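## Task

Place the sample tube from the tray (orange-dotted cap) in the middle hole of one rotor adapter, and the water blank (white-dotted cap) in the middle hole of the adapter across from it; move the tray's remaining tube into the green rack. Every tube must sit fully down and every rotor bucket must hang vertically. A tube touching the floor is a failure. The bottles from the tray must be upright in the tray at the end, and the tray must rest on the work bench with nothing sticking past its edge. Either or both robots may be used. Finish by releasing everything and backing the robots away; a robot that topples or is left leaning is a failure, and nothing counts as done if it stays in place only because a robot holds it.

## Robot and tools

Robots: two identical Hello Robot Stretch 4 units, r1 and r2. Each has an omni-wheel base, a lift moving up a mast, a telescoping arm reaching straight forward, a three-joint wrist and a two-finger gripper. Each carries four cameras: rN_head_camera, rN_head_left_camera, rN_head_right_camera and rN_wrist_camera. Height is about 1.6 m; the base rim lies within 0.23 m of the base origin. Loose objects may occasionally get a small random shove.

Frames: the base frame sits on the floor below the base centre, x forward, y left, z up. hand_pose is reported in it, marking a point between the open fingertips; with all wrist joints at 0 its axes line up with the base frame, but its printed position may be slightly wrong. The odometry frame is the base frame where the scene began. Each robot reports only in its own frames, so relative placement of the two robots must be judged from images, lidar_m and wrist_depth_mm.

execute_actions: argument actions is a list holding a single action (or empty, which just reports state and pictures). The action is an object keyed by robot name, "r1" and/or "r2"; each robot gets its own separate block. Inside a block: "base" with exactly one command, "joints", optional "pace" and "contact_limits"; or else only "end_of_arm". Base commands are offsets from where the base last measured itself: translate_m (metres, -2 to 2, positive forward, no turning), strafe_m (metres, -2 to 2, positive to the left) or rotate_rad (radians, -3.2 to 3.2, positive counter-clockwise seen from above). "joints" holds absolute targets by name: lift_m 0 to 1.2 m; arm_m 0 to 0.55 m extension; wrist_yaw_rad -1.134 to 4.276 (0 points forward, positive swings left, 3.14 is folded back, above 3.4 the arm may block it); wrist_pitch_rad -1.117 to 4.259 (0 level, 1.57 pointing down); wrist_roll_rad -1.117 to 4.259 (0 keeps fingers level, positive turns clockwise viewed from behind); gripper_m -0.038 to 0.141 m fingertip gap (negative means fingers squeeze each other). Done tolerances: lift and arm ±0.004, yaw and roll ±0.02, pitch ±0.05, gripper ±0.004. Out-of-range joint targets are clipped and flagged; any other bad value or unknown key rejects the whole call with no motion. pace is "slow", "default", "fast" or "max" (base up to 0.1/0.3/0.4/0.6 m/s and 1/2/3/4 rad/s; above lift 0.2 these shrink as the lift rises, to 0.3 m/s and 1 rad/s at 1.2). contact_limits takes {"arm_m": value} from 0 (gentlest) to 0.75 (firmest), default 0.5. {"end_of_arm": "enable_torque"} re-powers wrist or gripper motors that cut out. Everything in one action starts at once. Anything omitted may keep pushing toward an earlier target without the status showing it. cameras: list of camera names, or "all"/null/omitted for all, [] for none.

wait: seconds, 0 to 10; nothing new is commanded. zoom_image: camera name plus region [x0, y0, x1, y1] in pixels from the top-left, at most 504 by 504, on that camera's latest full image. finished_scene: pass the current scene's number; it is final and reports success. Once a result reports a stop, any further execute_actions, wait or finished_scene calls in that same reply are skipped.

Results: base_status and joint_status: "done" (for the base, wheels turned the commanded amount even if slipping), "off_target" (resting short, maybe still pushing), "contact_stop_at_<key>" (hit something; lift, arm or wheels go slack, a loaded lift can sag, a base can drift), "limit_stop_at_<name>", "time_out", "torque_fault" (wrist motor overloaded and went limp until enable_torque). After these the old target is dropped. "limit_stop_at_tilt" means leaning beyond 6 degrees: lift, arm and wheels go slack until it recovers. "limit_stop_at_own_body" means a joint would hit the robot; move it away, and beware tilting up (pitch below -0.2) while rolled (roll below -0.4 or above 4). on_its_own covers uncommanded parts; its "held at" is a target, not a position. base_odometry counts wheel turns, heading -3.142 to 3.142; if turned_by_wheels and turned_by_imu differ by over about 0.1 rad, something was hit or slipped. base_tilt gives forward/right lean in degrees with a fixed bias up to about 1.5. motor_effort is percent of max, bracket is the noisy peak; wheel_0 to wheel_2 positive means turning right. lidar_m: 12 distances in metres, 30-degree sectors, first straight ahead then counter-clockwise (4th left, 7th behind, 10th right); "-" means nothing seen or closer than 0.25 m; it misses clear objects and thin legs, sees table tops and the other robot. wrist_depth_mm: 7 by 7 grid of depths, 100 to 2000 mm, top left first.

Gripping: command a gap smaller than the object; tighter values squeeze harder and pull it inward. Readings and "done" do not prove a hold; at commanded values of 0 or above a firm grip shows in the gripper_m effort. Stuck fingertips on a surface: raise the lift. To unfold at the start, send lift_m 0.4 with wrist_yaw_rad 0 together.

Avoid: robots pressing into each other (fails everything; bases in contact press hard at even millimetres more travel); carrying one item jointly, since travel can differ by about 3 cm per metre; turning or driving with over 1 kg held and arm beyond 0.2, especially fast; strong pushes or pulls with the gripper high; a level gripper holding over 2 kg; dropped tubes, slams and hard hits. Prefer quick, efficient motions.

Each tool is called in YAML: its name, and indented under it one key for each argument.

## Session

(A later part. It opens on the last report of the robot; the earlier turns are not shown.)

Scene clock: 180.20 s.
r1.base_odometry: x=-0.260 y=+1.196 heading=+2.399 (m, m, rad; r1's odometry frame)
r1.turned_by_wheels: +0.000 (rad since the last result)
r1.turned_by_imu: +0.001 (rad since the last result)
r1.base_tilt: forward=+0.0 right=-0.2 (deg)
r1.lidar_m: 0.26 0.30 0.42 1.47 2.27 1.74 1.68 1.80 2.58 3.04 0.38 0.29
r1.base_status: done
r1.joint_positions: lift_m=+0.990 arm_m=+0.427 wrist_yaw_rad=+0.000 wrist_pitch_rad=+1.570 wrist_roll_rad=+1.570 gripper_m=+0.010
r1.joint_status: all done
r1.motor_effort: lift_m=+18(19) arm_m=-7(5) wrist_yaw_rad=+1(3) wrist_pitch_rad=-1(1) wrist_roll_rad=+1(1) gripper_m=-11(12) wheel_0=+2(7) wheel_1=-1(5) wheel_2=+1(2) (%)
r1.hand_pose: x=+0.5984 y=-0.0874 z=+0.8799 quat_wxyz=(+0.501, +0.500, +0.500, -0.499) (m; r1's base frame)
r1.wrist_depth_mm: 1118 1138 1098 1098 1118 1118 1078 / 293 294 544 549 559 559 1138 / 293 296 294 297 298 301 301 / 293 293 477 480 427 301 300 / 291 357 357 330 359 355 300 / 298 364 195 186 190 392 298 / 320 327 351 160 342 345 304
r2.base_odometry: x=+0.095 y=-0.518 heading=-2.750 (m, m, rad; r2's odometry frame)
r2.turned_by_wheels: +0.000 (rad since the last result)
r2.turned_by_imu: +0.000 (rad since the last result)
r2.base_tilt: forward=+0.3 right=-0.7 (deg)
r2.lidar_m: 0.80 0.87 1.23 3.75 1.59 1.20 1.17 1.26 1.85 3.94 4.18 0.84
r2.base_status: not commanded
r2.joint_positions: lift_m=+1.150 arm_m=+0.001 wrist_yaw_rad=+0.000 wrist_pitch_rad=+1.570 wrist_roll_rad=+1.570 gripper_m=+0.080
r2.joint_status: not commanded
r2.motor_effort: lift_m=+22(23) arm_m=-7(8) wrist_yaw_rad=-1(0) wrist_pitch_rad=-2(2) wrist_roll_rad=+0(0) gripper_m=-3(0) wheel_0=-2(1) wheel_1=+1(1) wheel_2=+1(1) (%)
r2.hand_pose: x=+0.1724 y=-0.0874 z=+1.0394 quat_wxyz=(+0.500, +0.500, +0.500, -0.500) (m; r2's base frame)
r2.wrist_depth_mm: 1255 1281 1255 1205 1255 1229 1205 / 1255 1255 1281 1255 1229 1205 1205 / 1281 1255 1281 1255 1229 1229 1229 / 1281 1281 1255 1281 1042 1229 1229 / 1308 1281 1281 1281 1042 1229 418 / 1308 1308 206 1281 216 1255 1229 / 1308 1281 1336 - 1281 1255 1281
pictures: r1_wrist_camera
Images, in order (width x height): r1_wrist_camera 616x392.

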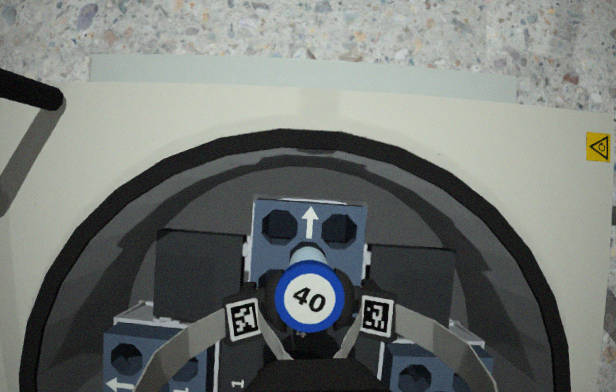

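execute_actions:
  actions:
    - {"r1":{"joints":{"lift_m":0.91},"pace":"slow"}}
  cameras: ["r1_wrist_camera"]

execute_actions:
  actions:
    - {"r1":{"joints":{"gripper_m":0.06}}}
  cameras: []

execute_actions:
  actions:
    - {"r1":{"base":{"strafe_m":0.2},"joints":{"lift_m":1.2}}}
  cameras: ["r1_wrist_camera"]

execute_actions:
  actions:
    - {"r1":{"base":{"translate_m":-0.6},"joints":{"arm_m":0,"lift_m":0.6}}}
  cameras: ["r1_head_camera"]

Scene clock: 190.87 s.
r1.base_odometry: x=-0.260 y=+1.196 heading=+2.399 (m, m, rad; r1's odometry frame)
r1.turned_by_wheels: +0.000 (rad since the last result)
r1.turned_by_imu: +0.001 (rad since the last result)
r1.base_tilt: forward=-0.4 right=-0.2 (deg)
r1.lidar_m: 0.27 0.29 0.44 1.42 2.30 1.75 1.68 1.80 2.59 3.05 0.40 0.28
r1.base_status: not commanded
r1.joint_positions: lift_m=+0.910 arm_m=+0.427 wrist_yaw_rad=+0.000 wrist_pitch_rad=+1.570 wrist_roll_rad=+1.570 gripper_m=+0.010
r1.joint_status: all done
r1.motor_effort: lift_m=+18(18) arm_m=-7(7) wrist_yaw_rad=-2(1) wrist_pitch_rad=-1(1) wrist_roll_rad=+1(1) gripper_m=-12(11) wheel_0=+2(2) wheel_1=-1(1) wheel_2=+1(1) (%)
r1.hand_pose: x=+0.5984 y=-0.0874 z=+0.7999 quat_wxyz=(+0.501, +0.500, +0.500, -0.499) (m; r1's base frame)
r1.wrist_depth_mm: 466 732 741 768 1025 1025 1025 / 213 216 216 216 219 220 220 / 214 215 226 253 218 219 220 / 213 279 394 394 399 244 220 / 251 277 279 254 282 306 236 / 300 277 194 187 190 282 287 / 294 268 277 160 279 282 307
r2.base_odometry: x=+0.095 y=-0.518 heading=-2.750 (m, m, rad; r2's odometry frame)
r2.turned_by_wheels: +0.000 (rad since the last result)
r2.turned_by_imu: +0.000 (rad since the last result)
r2.base_tilt: forward=+0.4 right=-0.6 (deg)
r2.lidar_m: 0.79 0.87 1.23 3.74 1.61 1.22 1.19 1.26 1.84 3.95 4.18 0.83
r2.base_status: not commanded
r2.joint_positions: lift_m=+1.150 arm_m=+0.001 wrist_yaw_rad=+0.000 wrist_pitch_rad=+1.570 wrist_roll_rad=+1.570 gripper_m=+0.080
r2.joint_status: not commanded
r2.motor_effort: lift_m=+23(23) arm_m=-8(7) wrist_yaw_rad=-1(0) wrist_pitch_rad=-3(2) wrist_roll_rad=+1(0) gripper_m=-5(3) wheel_0=-1(1) wheel_1=+1(1) wheel_2=+1(1) (%)
r2.hand_pose: x=+0.1724 y=-0.0874 z=+1.0394 quat_wxyz=(+0.500, +0.500, +0.500, -0.500) (m; r2's base frame)
r2.wrist_depth_mm: 1255 1255 1281 1255 1229 1255 1205 / 1281 1255 1255 1255 1255 1229 1205 / 1281 1255 1281 1255 1255 1229 1255 / 1281 1281 1281 1255 1042 1255 1281 / 1308 1281 1308 1255 1025 1255 418 / 1308 1308 206 1255 216 1255 1255 / 1308 1308 1308 - 1281 1281 1281
pictures: r1_wrist_camera
Images, in order (width x height): r1_wrist_camera 616x392.

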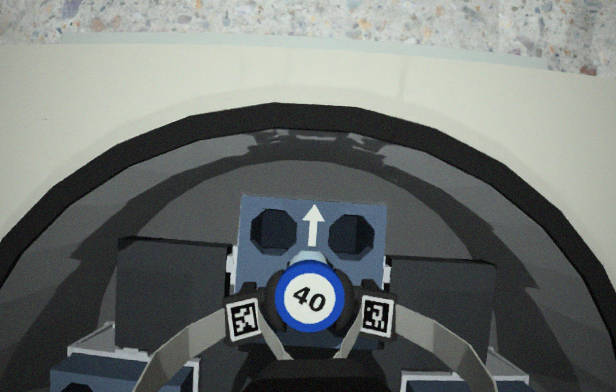

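Scene clock: 192.17 s.
r1.base_odometry: x=-0.260 y=+1.196 heading=+2.399 (m, m, rad; r1's odometry frame)
r1.turned_by_wheels: +0.000 (rad since the last result)
r1.turned_by_imu: +0.000 (rad since the last result)
r1.base_tilt: forward=-0.1 right=-0.3 (deg)
r1.lidar_m: 0.26 0.29 0.42 1.44 2.29 1.73 1.69 1.81 2.59 3.05 0.38 0.28
r1.base_status: not commanded
r1.joint_positions: lift_m=+0.910 arm_m=+0.427 wrist_yaw_rad=+0.000 wrist_pitch_rad=+1.570 wrist_roll_rad=+1.570 gripper_m=+0.060
r1.joint_status: all done
r1.motor_effort: lift_m=+18(18) arm_m=-7(7) wrist_yaw_rad=+1(0) wrist_pitch_rad=-1(1) wrist_roll_rad=+1(1) gripper_m=-3(10) wheel_0=+1(2) wheel_1=-1(1) wheel_2=+1(1) (%)
r1.hand_pose: x=+0.5984 y=-0.0874 z=+0.7999 quat_wxyz=(+0.501, +0.500, +0.500, -0.499) (m; r1's base frame)
r1.wrist_depth_mm: 466 750 741 741 1042 1042 1042 / 214 215 217 217 218 218 220 / 214 215 224 252 218 219 220 / 213 277 394 399 392 243 220 / 251 279 277 253 281 303 238 / 300 274 210 250 195 282 290 / 294 272 276 145 281 279 306
r2.base_odometry: x=+0.095 y=-0.518 heading=-2.750 (m, m, rad; r2's odometry frame)
r2.turned_by_wheels: +0.000 (rad since the last result)
r2.turned_by_imu: +0.000 (rad since the last result)
r2.base_tilt: forward=+0.3 right=-0.6 (deg)
r2.lidar_m: 0.79 0.87 1.25 3.75 1.59 1.23 1.19 1.26 1.84 3.94 4.16 0.82
r2.base_status: not commanded
r2.joint_positions: lift_m=+1.150 arm_m=+0.001 wrist_yaw_rad=+0.000 wrist_pitch_rad=+1.570 wrist_roll_rad=+1.570 gripper_m=+0.080
r2.joint_status: not commanded
r2.motor_effort: lift_m=+23(23) arm_m=-7(8) wrist_yaw_rad=-1(0) wrist_pitch_rad=-3(2) wrist_roll_rad=+1(1) gripper_m=-2(4) wheel_0=-1(1) wheel_1=+1(1) wheel_2=+1(1) (%)
r2.hand_pose: x=+0.1724 y=-0.0874 z=+1.0394 quat_wxyz=(+0.500, +0.500, +0.500, -0.500) (m; r2's base frame)
r2.wrist_depth_mm: 1281 1255 1255 1229 1229 1205 1229 / 1255 1255 1255 1255 1229 1229 1182 / 1281 1255 1255 1255 1255 1229 1229 / 1281 1308 1281 1255 1025 1255 1229 / 1336 1281 1281 1255 1042 1255 421 / 1308 1308 206 1255 215 1281 1255 / 1336 1281 1281 - 1281 1255 1255
pictures: none
No camera images: the call's "cameras" was empty. Leave "cameras" out to get every camera's image.

Scene clock: 194.40 s.
r1.base_odometry: x=-0.396 y=+1.048 heading=+2.399 (m, m, rad; r1's odometry frame)
r1.turned_by_wheels: +0.000 (rad since the last result)
r1.turned_by_imu: +0.000 (rad since the last result)
r1.base_tilt: forward=-0.2 right=-0.1 (deg)
r1.lidar_m: 0.26 0.30 0.48 1.45 2.27 1.72 1.67 1.79 2.60 3.22 0.39 0.29
r1.base_status: done
r1.joint_positions: lift_m=+1.199 arm_m=+0.427 wrist_yaw_rad=+0.000 wrist_pitch_rad=+1.570 wrist_roll_rad=+1.570 gripper_m=+0.060
r1.joint_status: all done
r1.motor_effort: lift_m=+23(23) arm_m=-7(7) wrist_yaw_rad=-1(1) wrist_pitch_rad=+0(1) wrist_roll_rad=+1(0) gripper_m=-2(3) wheel_0=+1(7) wheel_1=-2(6) wheel_2=+1(0) (%)
r1.hand_pose: x=+0.5984 y=-0.0874 z=+1.0889 quat_wxyz=(+0.501, +0.500, +0.500, -0.499) (m; r1's base frame)
r1.wrist_depth_mm: 402 500 504 535 508 508 1336 / 410 508 580 544 569 512 1336 / 418 504 569 569 569 535 1336 / 427 500 564 569 549 559 1336 / 430 500 564 569 569 512 1308 / 427 504 211 585 195 1118 1336 / 427 500 500 144 504 1336 1308
r2.base_odometry: x=+0.095 y=-0.518 heading=-2.750 (m, m, rad; r2's odometry frame)
r2.turned_by_wheels: +0.000 (rad since the last result)
r2.turned_by_imu: +0.000 (rad since the last result)
r2.base_tilt: forward=+0.2 right=-0.5 (deg)
r2.lidar_m: 0.80 0.85 1.22 3.75 1.59 1.23 1.19 1.27 1.85 3.95 4.20 0.82
r2.base_status: not commanded
r2.joint_positions: lift_m=+1.150 arm_m=+0.001 wrist_yaw_rad=+0.000 wrist_pitch_rad=+1.570 wrist_roll_rad=+1.570 gripper_m=+0.080
r2.joint_status: not commanded
r2.motor_effort: lift_m=+22(22) arm_m=-7(7) wrist_yaw_rad=+0(1) wrist_pitch_rad=-2(2) wrist_roll_rad=-1(2) gripper_m=-2(5) wheel_0=-1(1) wheel_1=+1(1) wheel_2=+1(1) (%)
r2.hand_pose: x=+0.1724 y=-0.0874 z=+1.0394 quat_wxyz=(+0.500, +0.500, +0.500, -0.500) (m; r2's base frame)
r2.wrist_depth_mm: 1281 1255 1229 1229 1255 1229 1229 / 1281 1255 1255 1255 1229 1229 1205 / 1281 1255 1281 1255 1229 1255 1255 / 1308 1308 1255 1255 1042 1255 1229 / 1281 1281 1281 1255 1042 1255 415 / 1281 1308 206 1281 215 1255 1255 / 1308 1308 1281 - 1281 1255 1281
pictures: r1_wrist_camera
Images, in order (width x height): r1_wrist_camera 616x392.

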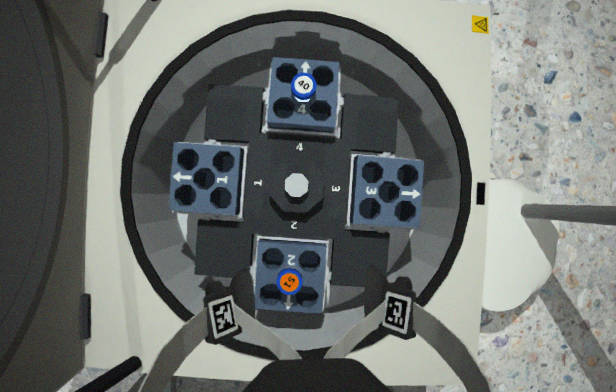

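Scene clock: 197.87 s.
r1.base_odometry: x=+0.047 y=+0.643 heading=+2.399 (m, m, rad; r1's odometry frame)
r1.turned_by_wheels: +0.000 (rad since the last result)
r1.turned_by_imu: +0.002 (rad since the last result)
r1.base_tilt: forward=-0.3 right=-0.1 (deg)
r1.lidar_m: 0.87 0.98 1.35 3.53 1.47 1.10 1.07 1.14 1.64 3.21 3.40 0.91
r1.base_status: done
r1.joint_positions: lift_m=+0.600 arm_m=+0.001 wrist_yaw_rad=+0.000 wrist_pitch_rad=+1.570 wrist_roll_rad=+1.570 gripper_m=+0.060
r1.joint_status: all done
r1.motor_effort: lift_m=+18(21) arm_m=-7(8) wrist_yaw_rad=-1(1) wrist_pitch_rad=+0(1) wrist_roll_rad=+0(0) gripper_m=-7(5) wheel_0=+0(5) wheel_1=-1(3) wheel_2=+0(8) (%)
r1.hand_pose: x=+0.1723 y=-0.0874 z=+0.4899 quat_wxyz=(+0.500, +0.500, +0.500, -0.500) (m; r1's base frame)
r1.wrist_depth_mm: 707 699 715 715 715 732 732 / 715 699 715 707 723 715 723 / 699 707 715 723 715 723 741 / 699 707 715 715 504 504 723 / 715 707 715 504 504 504 366 / 699 707 210 504 195 508 512 / 699 691 707 145 504 504 723
r2.base_odometry: x=+0.095 y=-0.518 heading=-2.750 (m, m, rad; r2's odometry frame)
r2.turned_by_wheels: +0.000 (rad since the last result)
r2.turned_by_imu: +0.000 (rad since the last result)
r2.base_tilt: forward=+0.1 right=-0.6 (deg)
r2.lidar_m: 0.80 0.86 1.25 3.75 1.59 1.24 1.18 1.26 1.84 3.92 4.18 0.82
r2.base_status: not commanded
r2.joint_positions: lift_m=+1.150 arm_m=+0.001 wrist_yaw_rad=+0.000 wrist_pitch_rad=+1.570 wrist_roll_rad=+1.570 gripper_m=+0.080
r2.joint_status: not commanded
r2.motor_effort: lift_m=+23(23) arm_m=-8(8) wrist_yaw_rad=+0(0) wrist_pitch_rad=-1(2) wrist_roll_rad=+0(2) gripper_m=-1(2) wheel_0=-2(2) wheel_1=+1(1) wheel_2=+1(1) (%)
r2.hand_pose: x=+0.1724 y=-0.0874 z=+1.0394 quat_wxyz=(+0.500, +0.500, +0.500, -0.500) (m; r2's base frame)
r2.wrist_depth_mm: 1281 1255 1255 1229 1255 1205 1229 / 1281 1255 1255 1255 1229 1205 1229 / 1281 1255 1255 1229 1255 1255 1229 / 1281 1281 1255 1281 1042 1255 1255 / 1281 1281 1281 1281 1042 1255 418 / 1308 1281 206 1281 215 1255 1255 / 1281 1308 1308 - 1281 1255 1229
pictures: r1_head_camera
Images, in order (width x height): r1_head_camera 420x560.

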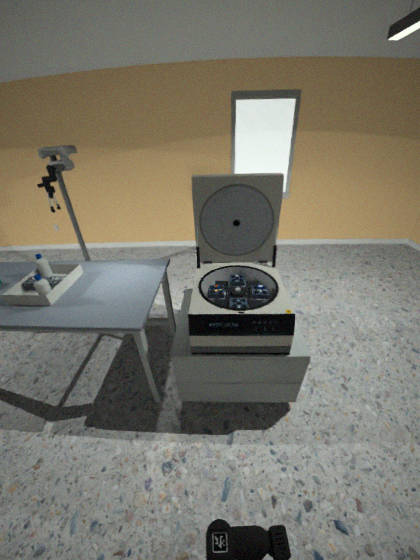

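finished_scene:
  scene: 1

The scene is finished: the task was done.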